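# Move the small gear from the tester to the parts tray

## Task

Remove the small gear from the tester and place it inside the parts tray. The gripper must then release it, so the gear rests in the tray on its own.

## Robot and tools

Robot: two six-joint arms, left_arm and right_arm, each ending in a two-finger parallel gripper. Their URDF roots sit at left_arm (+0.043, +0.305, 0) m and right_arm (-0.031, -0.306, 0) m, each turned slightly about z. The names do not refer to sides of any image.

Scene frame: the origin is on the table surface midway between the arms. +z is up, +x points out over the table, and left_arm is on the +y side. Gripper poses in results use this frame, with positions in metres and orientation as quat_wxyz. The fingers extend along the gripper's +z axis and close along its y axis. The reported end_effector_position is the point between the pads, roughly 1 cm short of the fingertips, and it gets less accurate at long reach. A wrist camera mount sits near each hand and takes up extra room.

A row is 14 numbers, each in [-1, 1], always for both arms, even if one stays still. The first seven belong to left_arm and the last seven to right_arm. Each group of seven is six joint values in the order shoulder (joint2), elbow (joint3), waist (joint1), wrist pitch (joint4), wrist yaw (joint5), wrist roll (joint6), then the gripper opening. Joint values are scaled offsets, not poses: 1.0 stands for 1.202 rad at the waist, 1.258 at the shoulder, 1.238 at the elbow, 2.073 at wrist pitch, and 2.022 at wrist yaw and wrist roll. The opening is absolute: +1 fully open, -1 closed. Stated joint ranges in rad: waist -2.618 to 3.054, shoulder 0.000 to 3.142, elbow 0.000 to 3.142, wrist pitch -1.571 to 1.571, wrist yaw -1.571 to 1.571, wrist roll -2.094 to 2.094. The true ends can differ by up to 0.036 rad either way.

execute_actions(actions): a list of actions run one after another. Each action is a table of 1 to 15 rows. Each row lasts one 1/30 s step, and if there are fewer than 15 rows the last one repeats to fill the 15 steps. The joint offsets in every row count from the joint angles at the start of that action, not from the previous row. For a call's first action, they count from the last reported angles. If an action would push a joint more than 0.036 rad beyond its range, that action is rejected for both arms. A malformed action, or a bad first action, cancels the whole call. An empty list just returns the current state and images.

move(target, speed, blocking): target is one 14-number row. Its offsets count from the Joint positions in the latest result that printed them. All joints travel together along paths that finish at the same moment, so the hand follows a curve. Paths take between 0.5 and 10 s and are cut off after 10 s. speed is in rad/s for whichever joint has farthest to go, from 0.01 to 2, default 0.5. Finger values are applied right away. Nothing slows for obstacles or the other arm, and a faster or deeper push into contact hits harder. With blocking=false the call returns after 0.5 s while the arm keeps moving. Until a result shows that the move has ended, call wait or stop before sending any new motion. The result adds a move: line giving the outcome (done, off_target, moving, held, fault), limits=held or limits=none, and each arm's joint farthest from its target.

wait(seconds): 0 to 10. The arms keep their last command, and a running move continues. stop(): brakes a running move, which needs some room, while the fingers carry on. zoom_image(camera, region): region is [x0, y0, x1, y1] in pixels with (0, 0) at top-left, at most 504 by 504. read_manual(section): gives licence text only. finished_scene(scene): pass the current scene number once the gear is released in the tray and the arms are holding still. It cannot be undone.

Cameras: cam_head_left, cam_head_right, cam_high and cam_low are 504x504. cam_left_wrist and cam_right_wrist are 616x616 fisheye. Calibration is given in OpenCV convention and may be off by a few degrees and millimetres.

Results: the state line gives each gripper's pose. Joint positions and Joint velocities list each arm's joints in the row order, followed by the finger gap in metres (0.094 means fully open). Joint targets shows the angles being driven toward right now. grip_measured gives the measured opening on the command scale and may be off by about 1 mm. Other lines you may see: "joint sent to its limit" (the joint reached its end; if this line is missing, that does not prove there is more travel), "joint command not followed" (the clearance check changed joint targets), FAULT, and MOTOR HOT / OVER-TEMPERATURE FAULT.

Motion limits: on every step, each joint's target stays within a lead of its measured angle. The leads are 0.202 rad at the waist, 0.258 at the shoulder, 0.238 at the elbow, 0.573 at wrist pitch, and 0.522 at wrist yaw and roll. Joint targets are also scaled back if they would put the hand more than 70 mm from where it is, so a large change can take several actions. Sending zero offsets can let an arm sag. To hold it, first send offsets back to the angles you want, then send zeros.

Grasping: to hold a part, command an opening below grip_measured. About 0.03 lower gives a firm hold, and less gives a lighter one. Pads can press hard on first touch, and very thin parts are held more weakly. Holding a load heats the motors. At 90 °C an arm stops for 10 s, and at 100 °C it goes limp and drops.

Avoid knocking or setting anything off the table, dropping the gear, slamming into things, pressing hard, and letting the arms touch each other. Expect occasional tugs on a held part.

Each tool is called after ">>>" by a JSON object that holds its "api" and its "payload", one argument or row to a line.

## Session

>>> {"api": "execute_actions", "payload": {
  "actions": []
}}

Scene clock: 0.00 s.
left_arm: end_effector_position=(+0.5688, +0.5079, +0.1008) grip_measured=+1.000 end_effector_quat_wxyz=(+0.108, -0.123, +0.718, +0.677) | right_arm: end_effector_position=(+0.1895, -0.1757, +0.1098) grip_measured=+1.000 end_effector_quat_wxyz=(+0.096, +0.140, +0.931, +0.324)
Joint names: [shoulder, elbow, waist, wrist pitch, wrist yaw, wrist roll]
Joint positions: left_arm=[ 2.642  2.112 -0.036 -0.525 -1.501  0.189  0.094] | right_arm=[ 1.086  0.683  0.355 -0.74  -0.558  0.573  0.094]
Joint velocities: left_arm=[-0.012  0.002 -0.002  0.022  0.051  0.022  0.   ] | right_arm=[ 0.007  0.007 -0.002  0.022 -0.11  -0.022  0.   ]
Motor temperatures (°C, as the motors report them): left_arm=[23 23 25 26 24 23] | right_arm=[25 25 24 24 22 25]
Joint targets: left_arm=[2.623 2.124 -0.036 -0.523 -1.518 0.185] | right_arm=[1.079 0.695 0.355 -0.734 -0.564 0.567]
camera_calibration (this result's frames):
cam_left_wrist: T_world_to_cam=[[0.624293, -0.0646552, -0.77851, -0.249085], [-0.686879, -0.520116, -0.507618, 0.747318], [-0.372095, 0.851645, -0.369115, -0.0866553], [0, 0, 0, 1]] pos_world=[0.636575, 0.446387, 0.153451]
cam_right_wrist: T_world_to_cam=[[0.0736614, -0.78691, -0.612655, -0.0854481], [-0.967832, -0.204598, 0.146426, 0.175743], [-0.240572, 0.582162, -0.776668, 0.35862], [0, 0, 0, 1]] pos_world=[0.262658, -0.240058, 0.200445]

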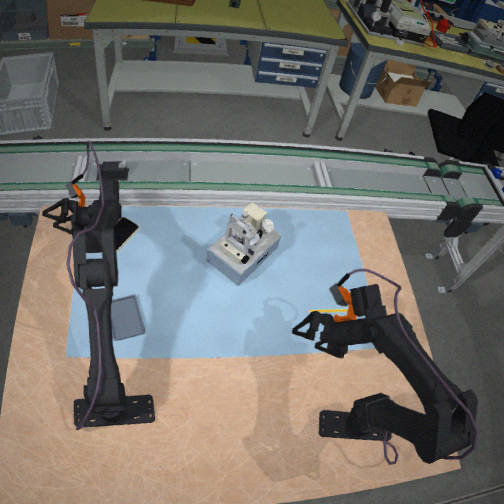

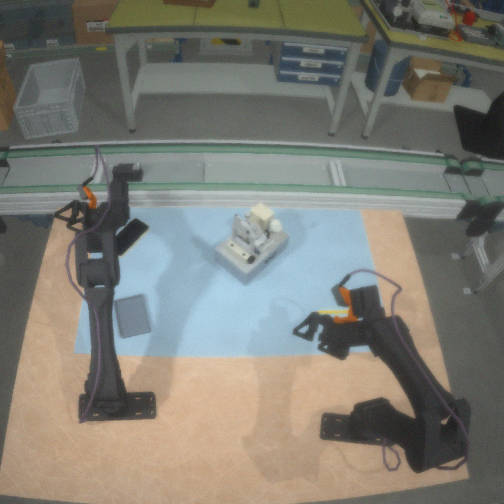

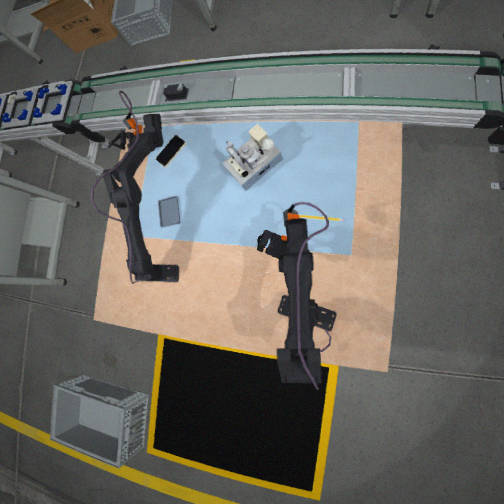

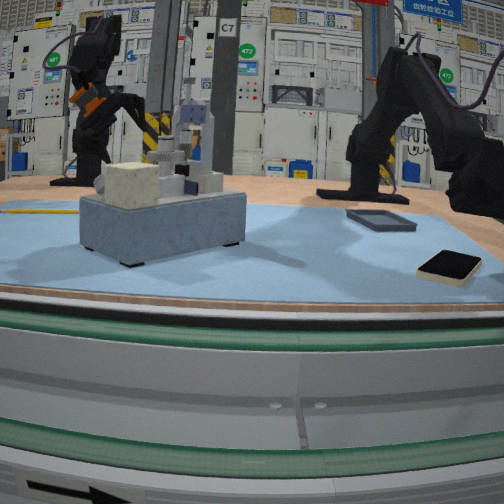

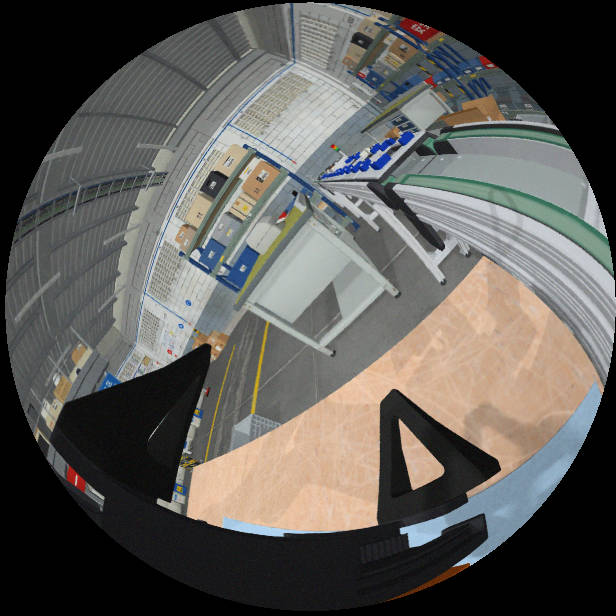

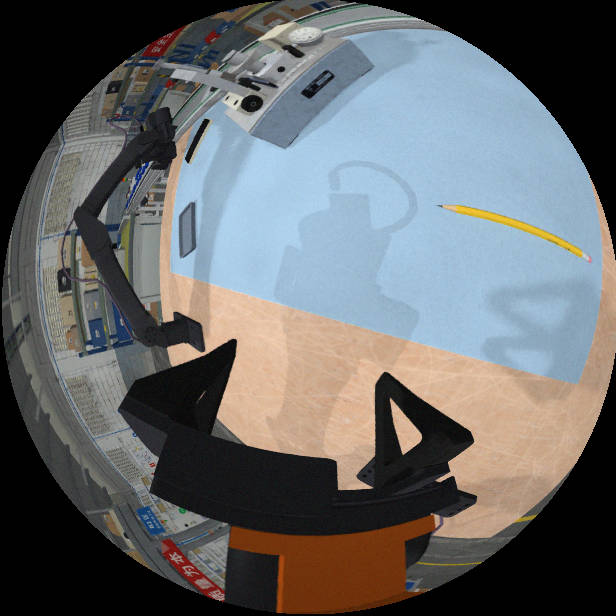

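>>> {"api": "zoom_image", "payload": {
  "camera": "cam_head_left",
  "region": [190, 195, 300, 295]
}}

>>> {"api": "zoom_image", "payload": {
  "camera": "cam_low",
  "region": [130, 40, 270, 200]
}}

>>> {"api": "zoom_image", "payload": {
  "camera": "cam_high",
  "region": [200, 115, 300, 205]
}}

Region (190, 195, 300, 295) of cam_head_left's 504x504 image, scaled by 4.582, with more detail than that image has; it fills the top 458 rows of this view, and the rest is white.

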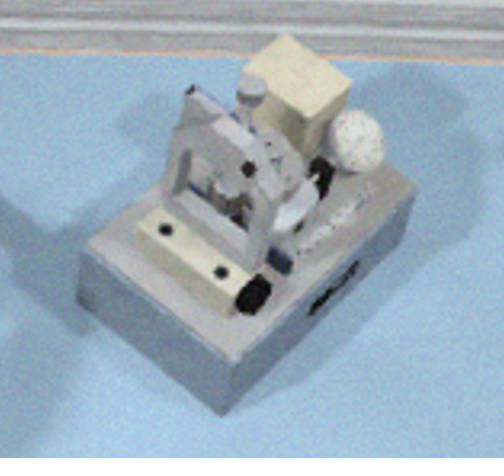

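Region (130, 40, 270, 200) of cam_low's 504x504 image, scaled by 3.150, with more detail than that image has; it fills the left 441 columns of this view, and the rest is white.

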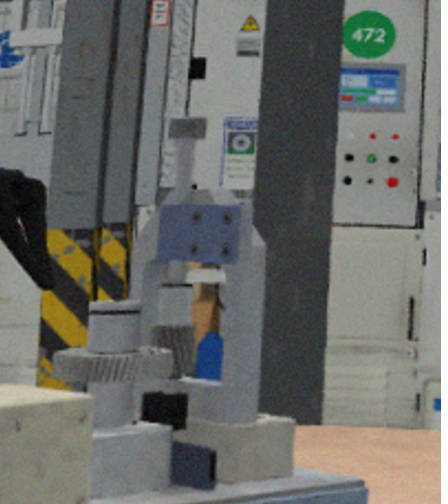

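Region (200, 115, 300, 205) of cam_high's 504x504 image, scaled by 5.040, with more detail than that image has; it fills the top 454 rows of this view, and the rest is white.

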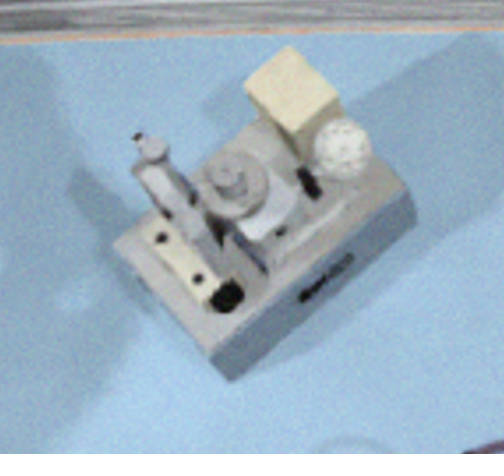

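>>> {"api": "move", "payload": {
  "target": [-0.987,-0.979,-0.344,0.253,0.965,-0.093,-0.42,0.329,0.902,0.274,0.024,0.261,-0.274,-0.2],
  "speed": 0.9
}}

Scene clock: 3.70 s.
left_arm: end_effector_position=(+0.4115, +0.0861, +0.1891) grip_measured=-0.417 end_effector_quat_wxyz=(+0.437, +0.260, +0.817, -0.271) | right_arm: end_effector_position=(+0.3605, -0.0971, +0.4083) grip_measured=-0.197 end_effector_quat_wxyz=(+0.526, -0.196, +0.814, +0.150)
Joint names: [shoulder, elbow, waist, wrist pitch, wrist yaw, wrist roll]
Joint positions: left_arm=[ 1.425  0.903 -0.442 -0.027  0.44   0.007  0.027] | right_arm=[ 1.488  1.773  0.676 -0.7   -0.04   0.025  0.038]
Joint velocities: left_arm=[-0.017 -0.012  0.007  0.007 -0.051 -0.007  0.   ] | right_arm=[-0.017 -0.002 -0.002 -0.095  0.051  0.051 -0.001]
Motor temperatures (°C, as the motors report them): left_arm=[24 24 25 26 24 23] | right_arm=[25 26 24 25 22 25]
Joint targets: left_arm=[1.401 0.900 -0.449 -0.001 0.451 0.001] | right_arm=[1.500 1.800 0.685 -0.690 -0.030 0.018]
move: off_target (left_arm, right_arm); limits=none; left_arm: farthest joint: the wrist pitch, 0.026 radians from its target (0.525 radians at the start); right_arm: farthest joint: the elbow, 0.026 radians from its target (1.117 radians at the start)
camera_calibration (this result's frames):
cam_left_wrist: T_world_to_cam=[[-0.472933, -0.722293, 0.504606, 0.156107], [-0.865409, 0.273197, -0.420036, 0.453269], [0.165532, -0.63534, -0.754283, 0.226285], [0, 0, 0, 1]] pos_world=[0.428634, 0.132691, 0.2823]
cam_right_wrist: T_world_to_cam=[[0.589819, -0.784169, 0.192852, -0.368006], [-0.579948, -0.577518, -0.574572, 0.431894], [0.561937, 0.22705, -0.795409, 0.269673], [0, 0, 0, 1]] pos_world=[0.315994, -0.100382, 0.533625]

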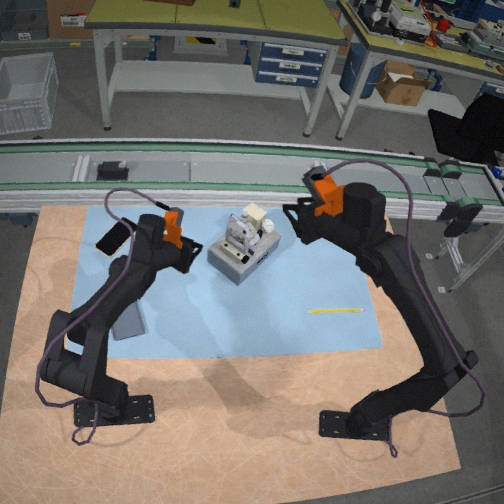

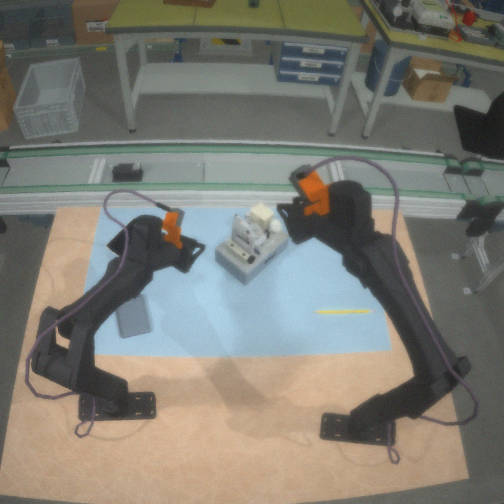

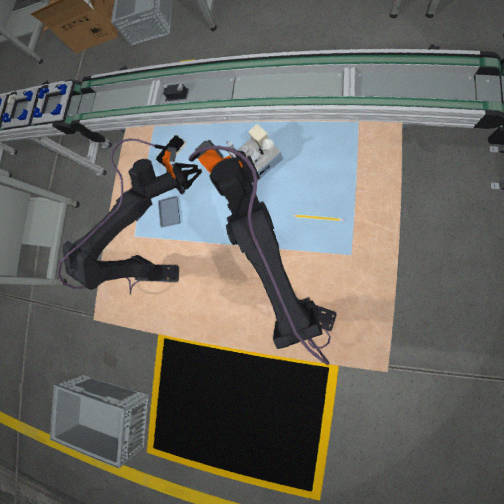

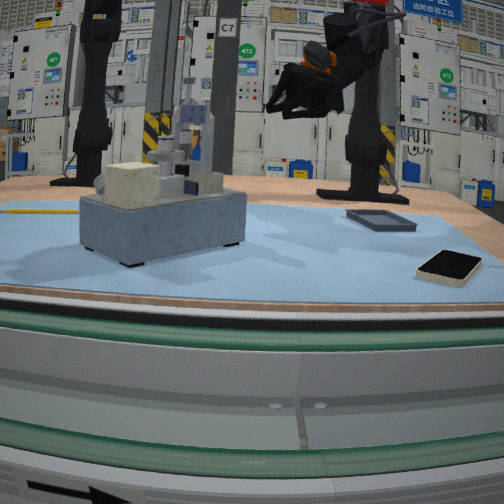

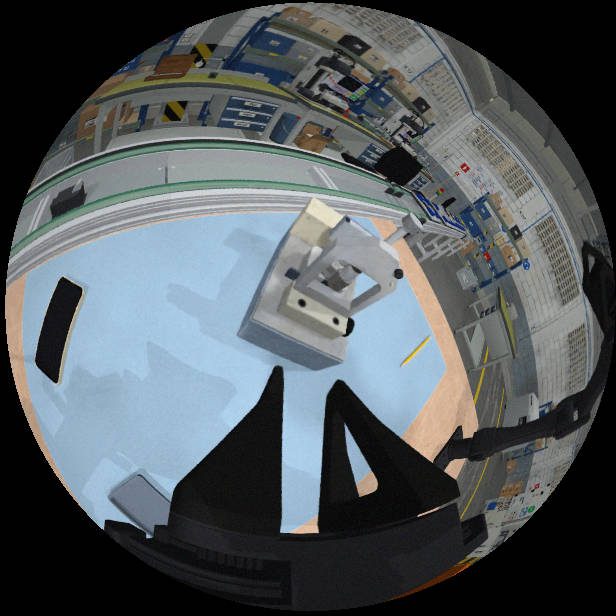

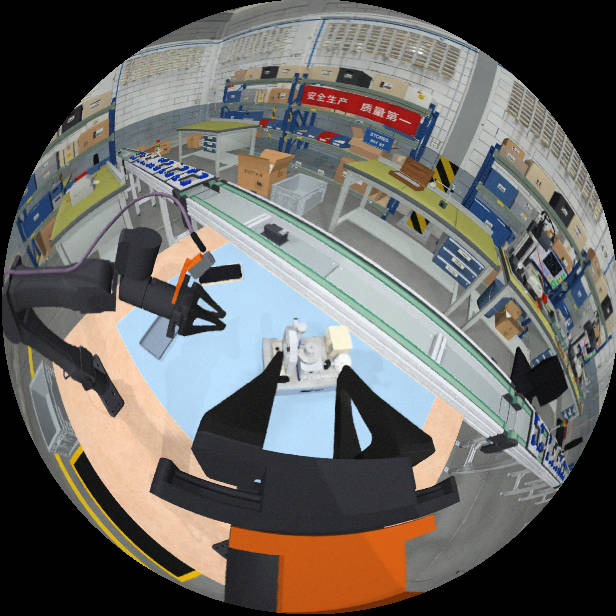

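>>> {"api": "move", "payload": {
  "target": [0,0,0,0,0,0,-0.42,0.328,0.05,0.006,0,0,0,-0.2],
  "speed": 0.6
}}

>>> {"api": "move", "payload": {
  "target": [0,0,0,0,0,0,-0.42,0.14,0.185,0,0,0,0,-0.2],
  "speed": 0.25
}}

>>> {"api": "zoom_image", "payload": {
  "camera": "cam_low",
  "region": [130, 40, 270, 200]
}}

>>> {"api": "zoom_image", "payload": {
  "camera": "cam_right_wrist",
  "region": [230, 280, 430, 460]
}}

Scene clock: 5.13 s.
left_arm: end_effector_position=(+0.4115, +0.0861, +0.1891) grip_measured=-0.417 end_effector_quat_wxyz=(+0.437, +0.260, +0.817, -0.271) | right_arm: end_effector_position=(+0.4367, -0.0583, +0.2198) grip_measured=-0.197 end_effector_quat_wxyz=(+0.353, -0.213, +0.905, +0.108)
Joint names: [shoulder, elbow, waist, wrist pitch, wrist yaw, wrist roll]
Joint positions: left_arm=[ 1.425  0.903 -0.442 -0.027  0.44   0.007  0.027] | right_arm=[ 1.914  1.806  0.676 -0.707 -0.04   0.025  0.038]
Joint velocities: left_arm=[ 0.022 -0.007  0.017 -0.081 -0.066 -0.037 -0.   ] | right_arm=[ 0.007  0.002  0.002 -0.051 -0.037  0.066  0.001]
Motor temperatures (°C, as the motors report them): left_arm=[24 24 25 27 24 23] | right_arm=[25 26 24 25 22 25]
Joint targets: left_arm=[1.425 0.903 -0.442 -0.027 0.439 0.007] | right_arm=[1.901 1.835 0.683 -0.700 -0.040 0.025]
move: off_target (right_arm); limits=none; left_arm: farthest joint: the waist, 0.000 radians from its target (0.000 radians at the start); right_arm: farthest joint: the elbow, 0.029 radians from its target (0.061 radians at the start)
camera_calibration (this result's frames):
cam_left_wrist: T_world_to_cam=[[-0.472933, -0.722293, 0.504606, 0.156107], [-0.865409, 0.273197, -0.420036, 0.453269], [0.165532, -0.63534, -0.754283, 0.226285], [0, 0, 0, 1]] pos_world=[0.428634, 0.132691, 0.2823]
cam_right_wrist: T_world_to_cam=[[0.644816, -0.756165, 0.111474, -0.350683], [-0.724582, -0.651165, -0.225756, 0.372446], [0.243297, 0.0647987, -0.967785, 0.235656], [0, 0, 0, 1]] pos_world=[0.43866, -0.0379206, 0.351238]

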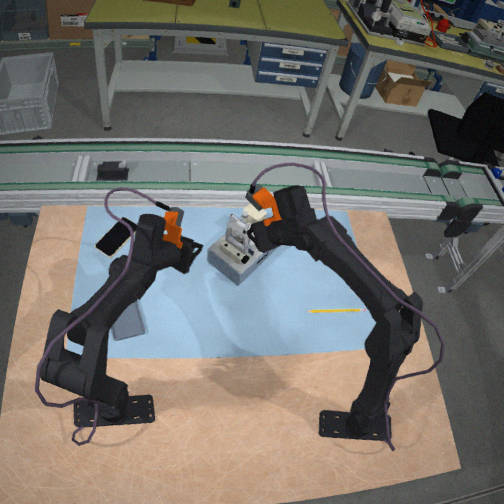

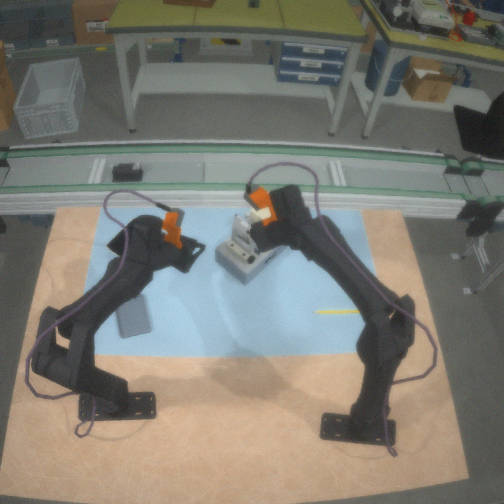

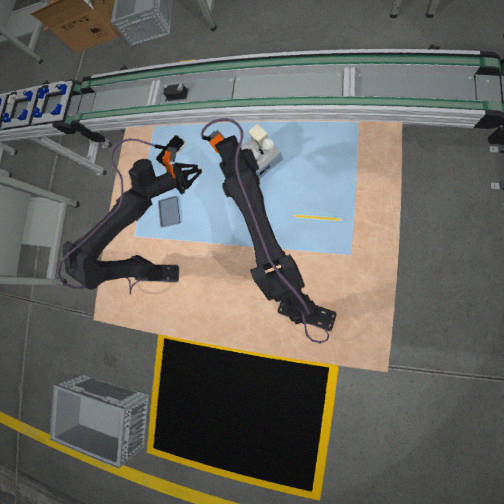

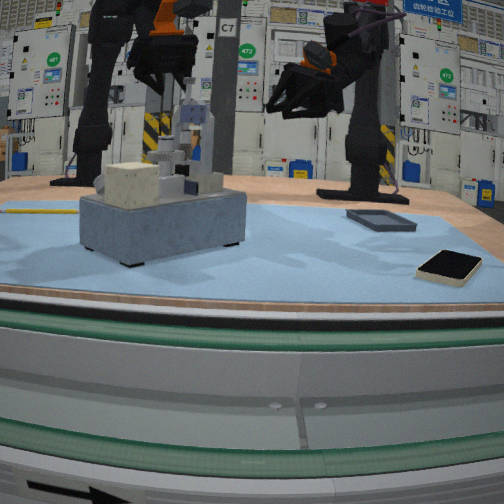

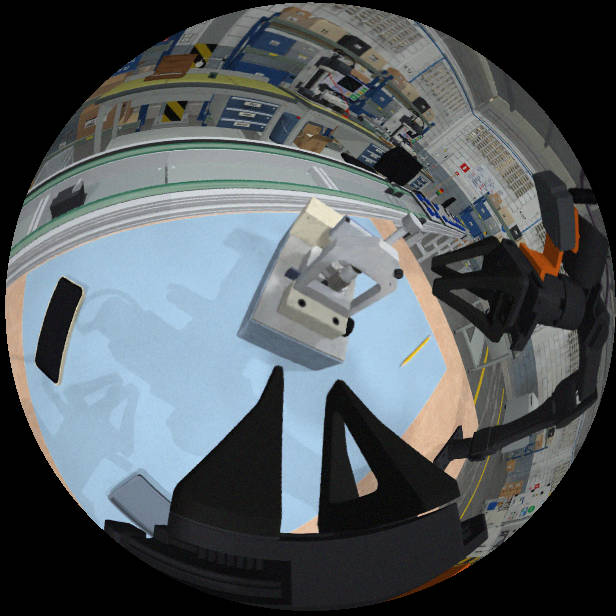

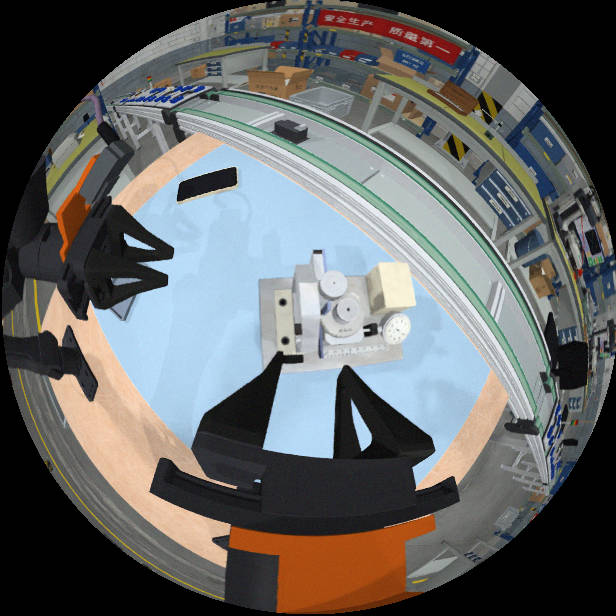

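Scene clock: 6.40 s.
left_arm: end_effector_position=(+0.4115, +0.0861, +0.1891) grip_measured=-0.417 end_effector_quat_wxyz=(+0.437, +0.260, +0.817, -0.271) | right_arm: end_effector_position=(+0.4765, -0.0380, +0.2091) grip_measured=-0.197 end_effector_quat_wxyz=(+0.362, -0.212, +0.901, +0.110)
Joint names: [shoulder, elbow, waist, wrist pitch, wrist yaw, wrist roll]
Joint positions: left_arm=[ 1.425  0.903 -0.442 -0.027  0.44   0.007  0.027] | right_arm=[ 2.089  2.003  0.676 -0.71  -0.04   0.025  0.038]
Joint velocities: left_arm=[-0.007  0.007  0.012  0.022  0.051 -0.051 -0.   ] | right_arm=[-0.012 -0.007 -0.002  0.022 -0.007  0.037  0.001]
Motor temperatures (°C, as the motors report them): left_arm=[24 24 25 27 24 23] | right_arm=[26 26 24 25 22 25]
Joint targets: left_arm=[1.425 0.903 -0.442 -0.027 0.440 0.007] | right_arm=[2.090 2.035 0.676 -0.707 -0.040 0.025]
move: off_target (right_arm); limits=none; left_arm: farthest joint: the waist, 0.000 radians from its target (0.000 radians at the start); right_arm: farthest joint: the elbow, 0.032 radians from its target (0.229 radians at the start)
camera_calibration (this result's frames):
cam_left_wrist: T_world_to_cam=[[-0.472933, -0.722293, 0.504606, 0.156107], [-0.865409, 0.273197, -0.420036, 0.453269], [0.165532, -0.63534, -0.754283, 0.226285], [0, 0, 0, 1]] pos_world=[0.428634, 0.132691, 0.2823]
cam_right_wrist: T_world_to_cam=[[0.642924, -0.757129, 0.115782, -0.359855], [-0.720675, -0.649176, -0.243308, 0.413904], [0.259378, 0.0729873, -0.963014, 0.205991], [0, 0, 0, 1]] pos_world=[0.47622, -0.0187949, 0.340743]

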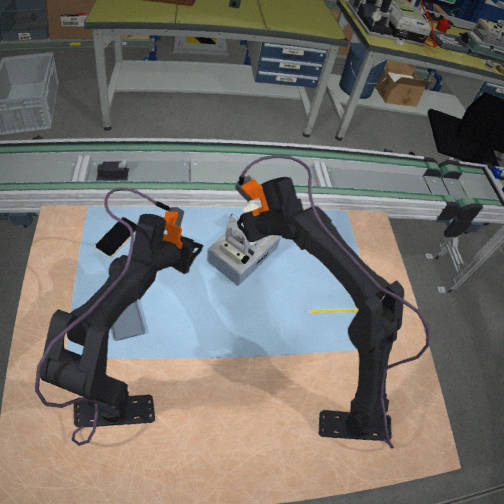

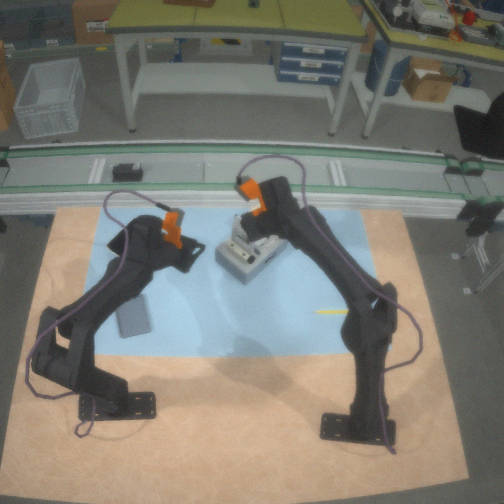

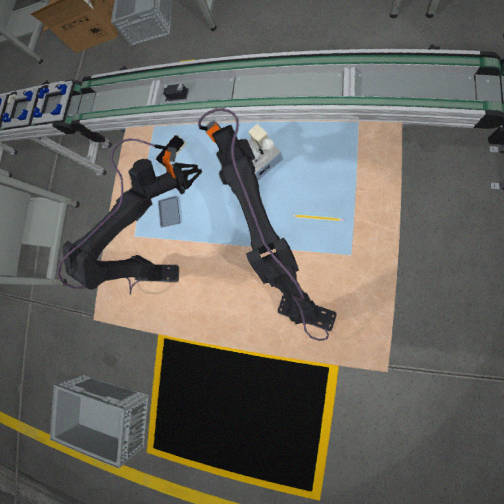

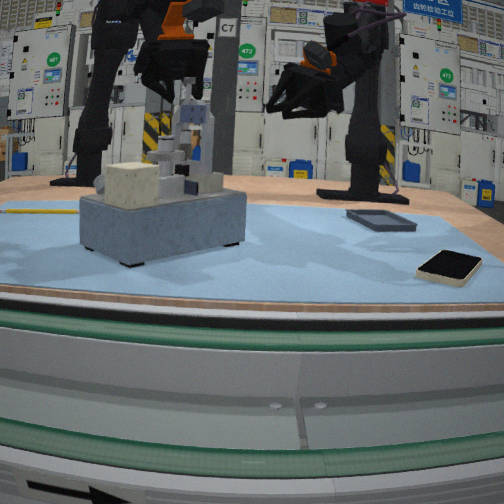

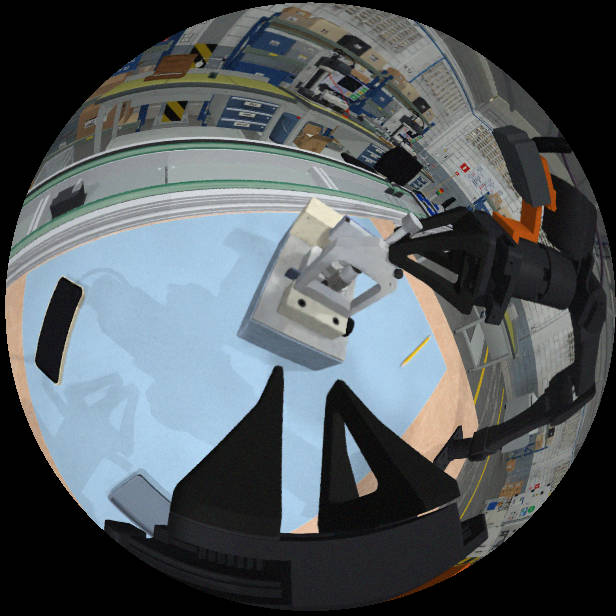

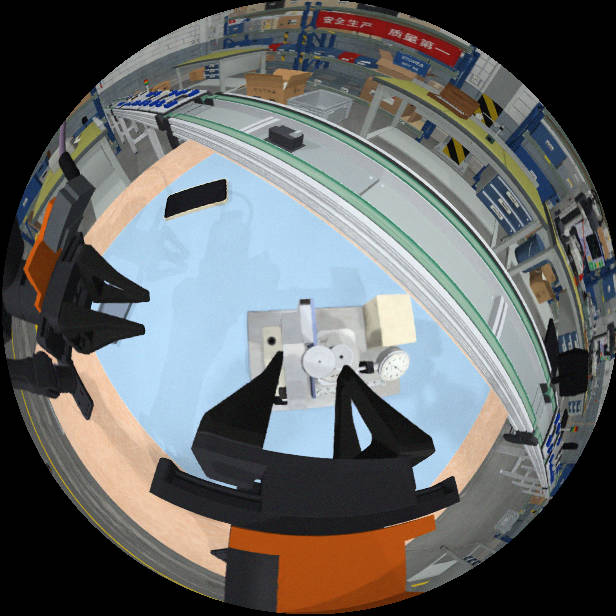

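Region (130, 40, 270, 200) of cam_low's 504x504 image, scaled by 3.150, with more detail than that image has; it fills the left 441 columns of this view, and the rest is white.

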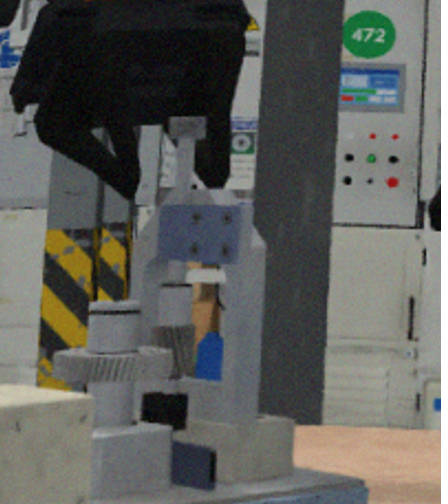

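Region (230, 280, 430, 460) of cam_right_wrist's 616x616 image, scaled by 2.520, with more detail than that image has; it fills the top 454 rows of this view, and the rest is white.

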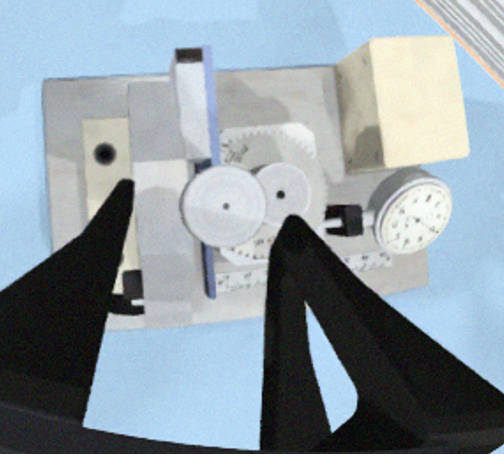

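>>> {"api": "move", "payload": {
  "target": [0,0,0,0,0,0,-0.42,0.026,0.072,-0.016,0,0,0,-0.2],
  "speed": 0.15
}}

>>> {"api": "zoom_image", "payload": {
  "camera": "cam_low",
  "region": [130, 40, 270, 200]
}}

>>> {"api": "zoom_image", "payload": {
  "camera": "cam_right_wrist",
  "region": [230, 280, 430, 460]
}}

Scene clock: 7.60 s.
left_arm: end_effector_position=(+0.4115, +0.0861, +0.1891) grip_measured=-0.417 end_effector_quat_wxyz=(+0.437, +0.260, +0.817, -0.271) | right_arm: end_effector_position=(+0.4886, -0.0389, +0.2179) grip_measured=-0.197 end_effector_quat_wxyz=(+0.375, -0.206, +0.897, +0.112)
Joint names: [shoulder, elbow, waist, wrist pitch, wrist yaw, wrist roll]
Joint positions: left_arm=[ 1.425  0.903 -0.442 -0.027  0.44   0.007  0.027] | right_arm=[ 2.119  2.063  0.665 -0.712 -0.04   0.025  0.038]
Joint velocities: left_arm=[ 0.017 -0.007 -0.002 -0.037 -0.037  0.007 -0.001] | right_arm=[-0.002  0.012 -0.012  0.007 -0.125  0.007  0.001]
Motor temperatures (°C, as the motors report them): left_arm=[24 24 25 27 24 23] | right_arm=[26 27 24 25 22 25]
Joint targets: left_arm=[1.425 0.903 -0.442 -0.027 0.440 0.007] | right_arm=[2.122 2.092 0.657 -0.709 -0.039 0.025]
move: off_target (right_arm); limits=none; left_arm: farthest joint: the waist, 0.000 radians from its target (0.000 radians at the start); right_arm: farthest joint: the elbow, 0.029 radians from its target (0.089 radians at the start)
camera_calibration (this result's frames):
cam_left_wrist: T_world_to_cam=[[-0.472933, -0.722293, 0.504606, 0.156107], [-0.865409, 0.273197, -0.420036, 0.453269], [0.165532, -0.63534, -0.754283, 0.226285], [0, 0, 0, 1]] pos_world=[0.428634, 0.132691, 0.2823]
cam_right_wrist: T_world_to_cam=[[0.631906, -0.765418, 0.121784, -0.365626], [-0.720945, -0.638172, -0.27014, 0.430625], [0.284489, 0.0829031, -0.955088, 0.197753], [0, 0, 0, 1]] pos_world=[0.485239, -0.0214381, 0.349728]

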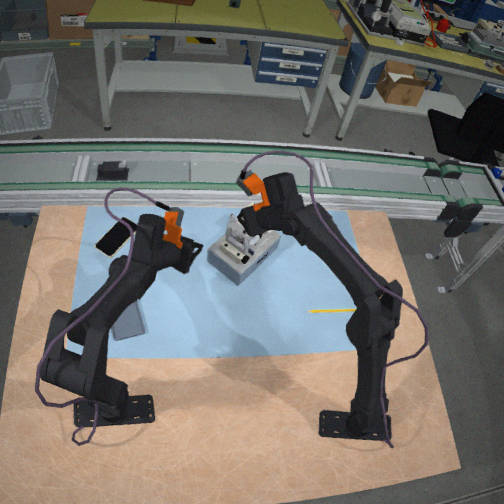

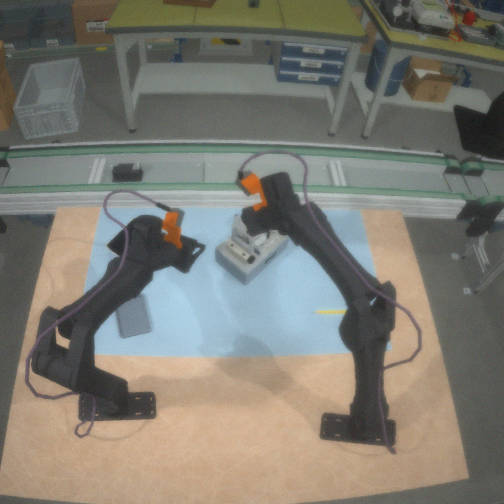

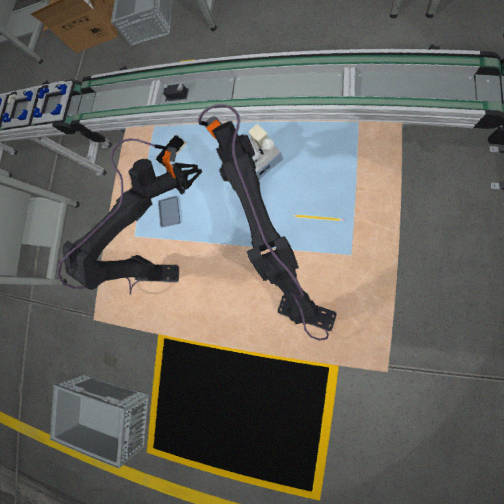

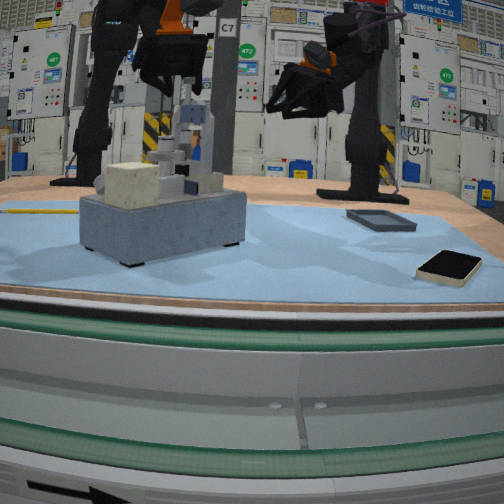

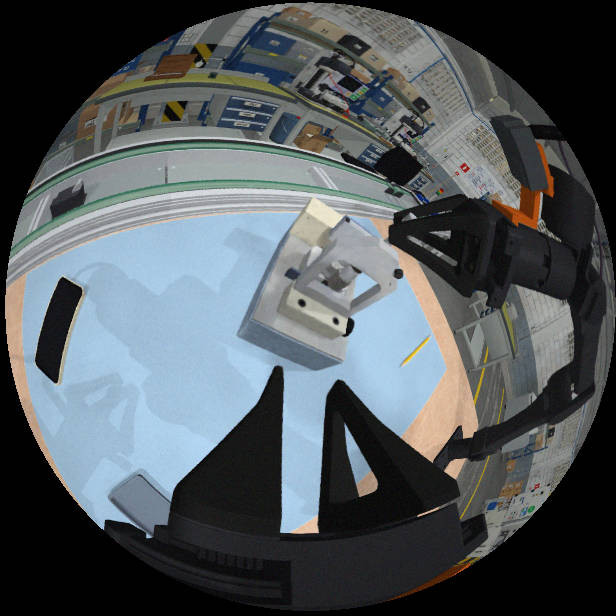

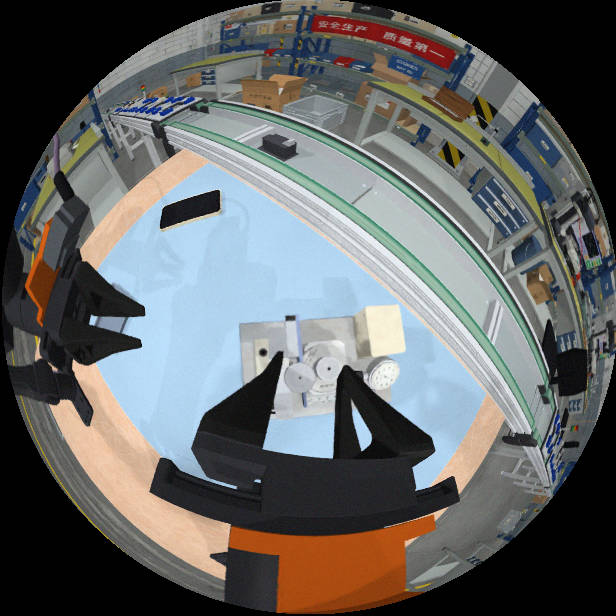

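Region (130, 40, 270, 200) of cam_low's 504x504 image, scaled by 3.150, with more detail than that image has; it fills the left 441 columns of this view, and the rest is white.

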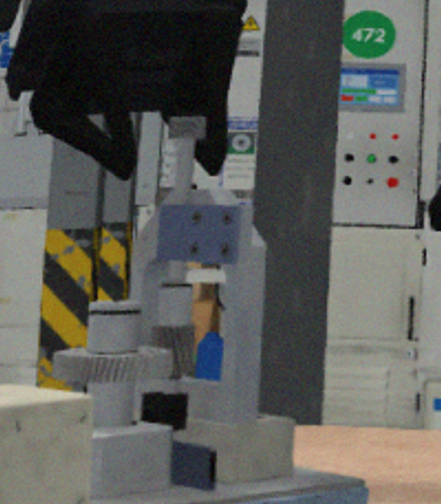

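Region (230, 280, 430, 460) of cam_right_wrist's 616x616 image, scaled by 2.520, with more detail than that image has; it fills the top 454 rows of this view, and the rest is white.

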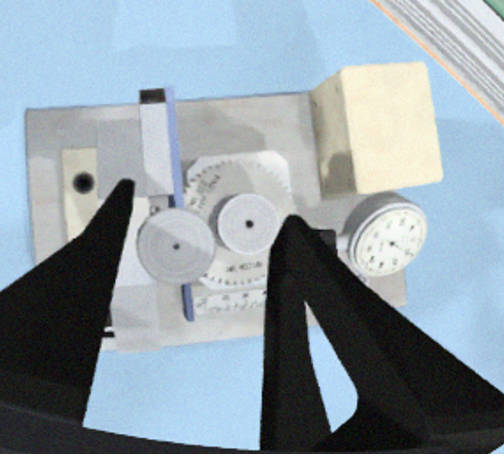

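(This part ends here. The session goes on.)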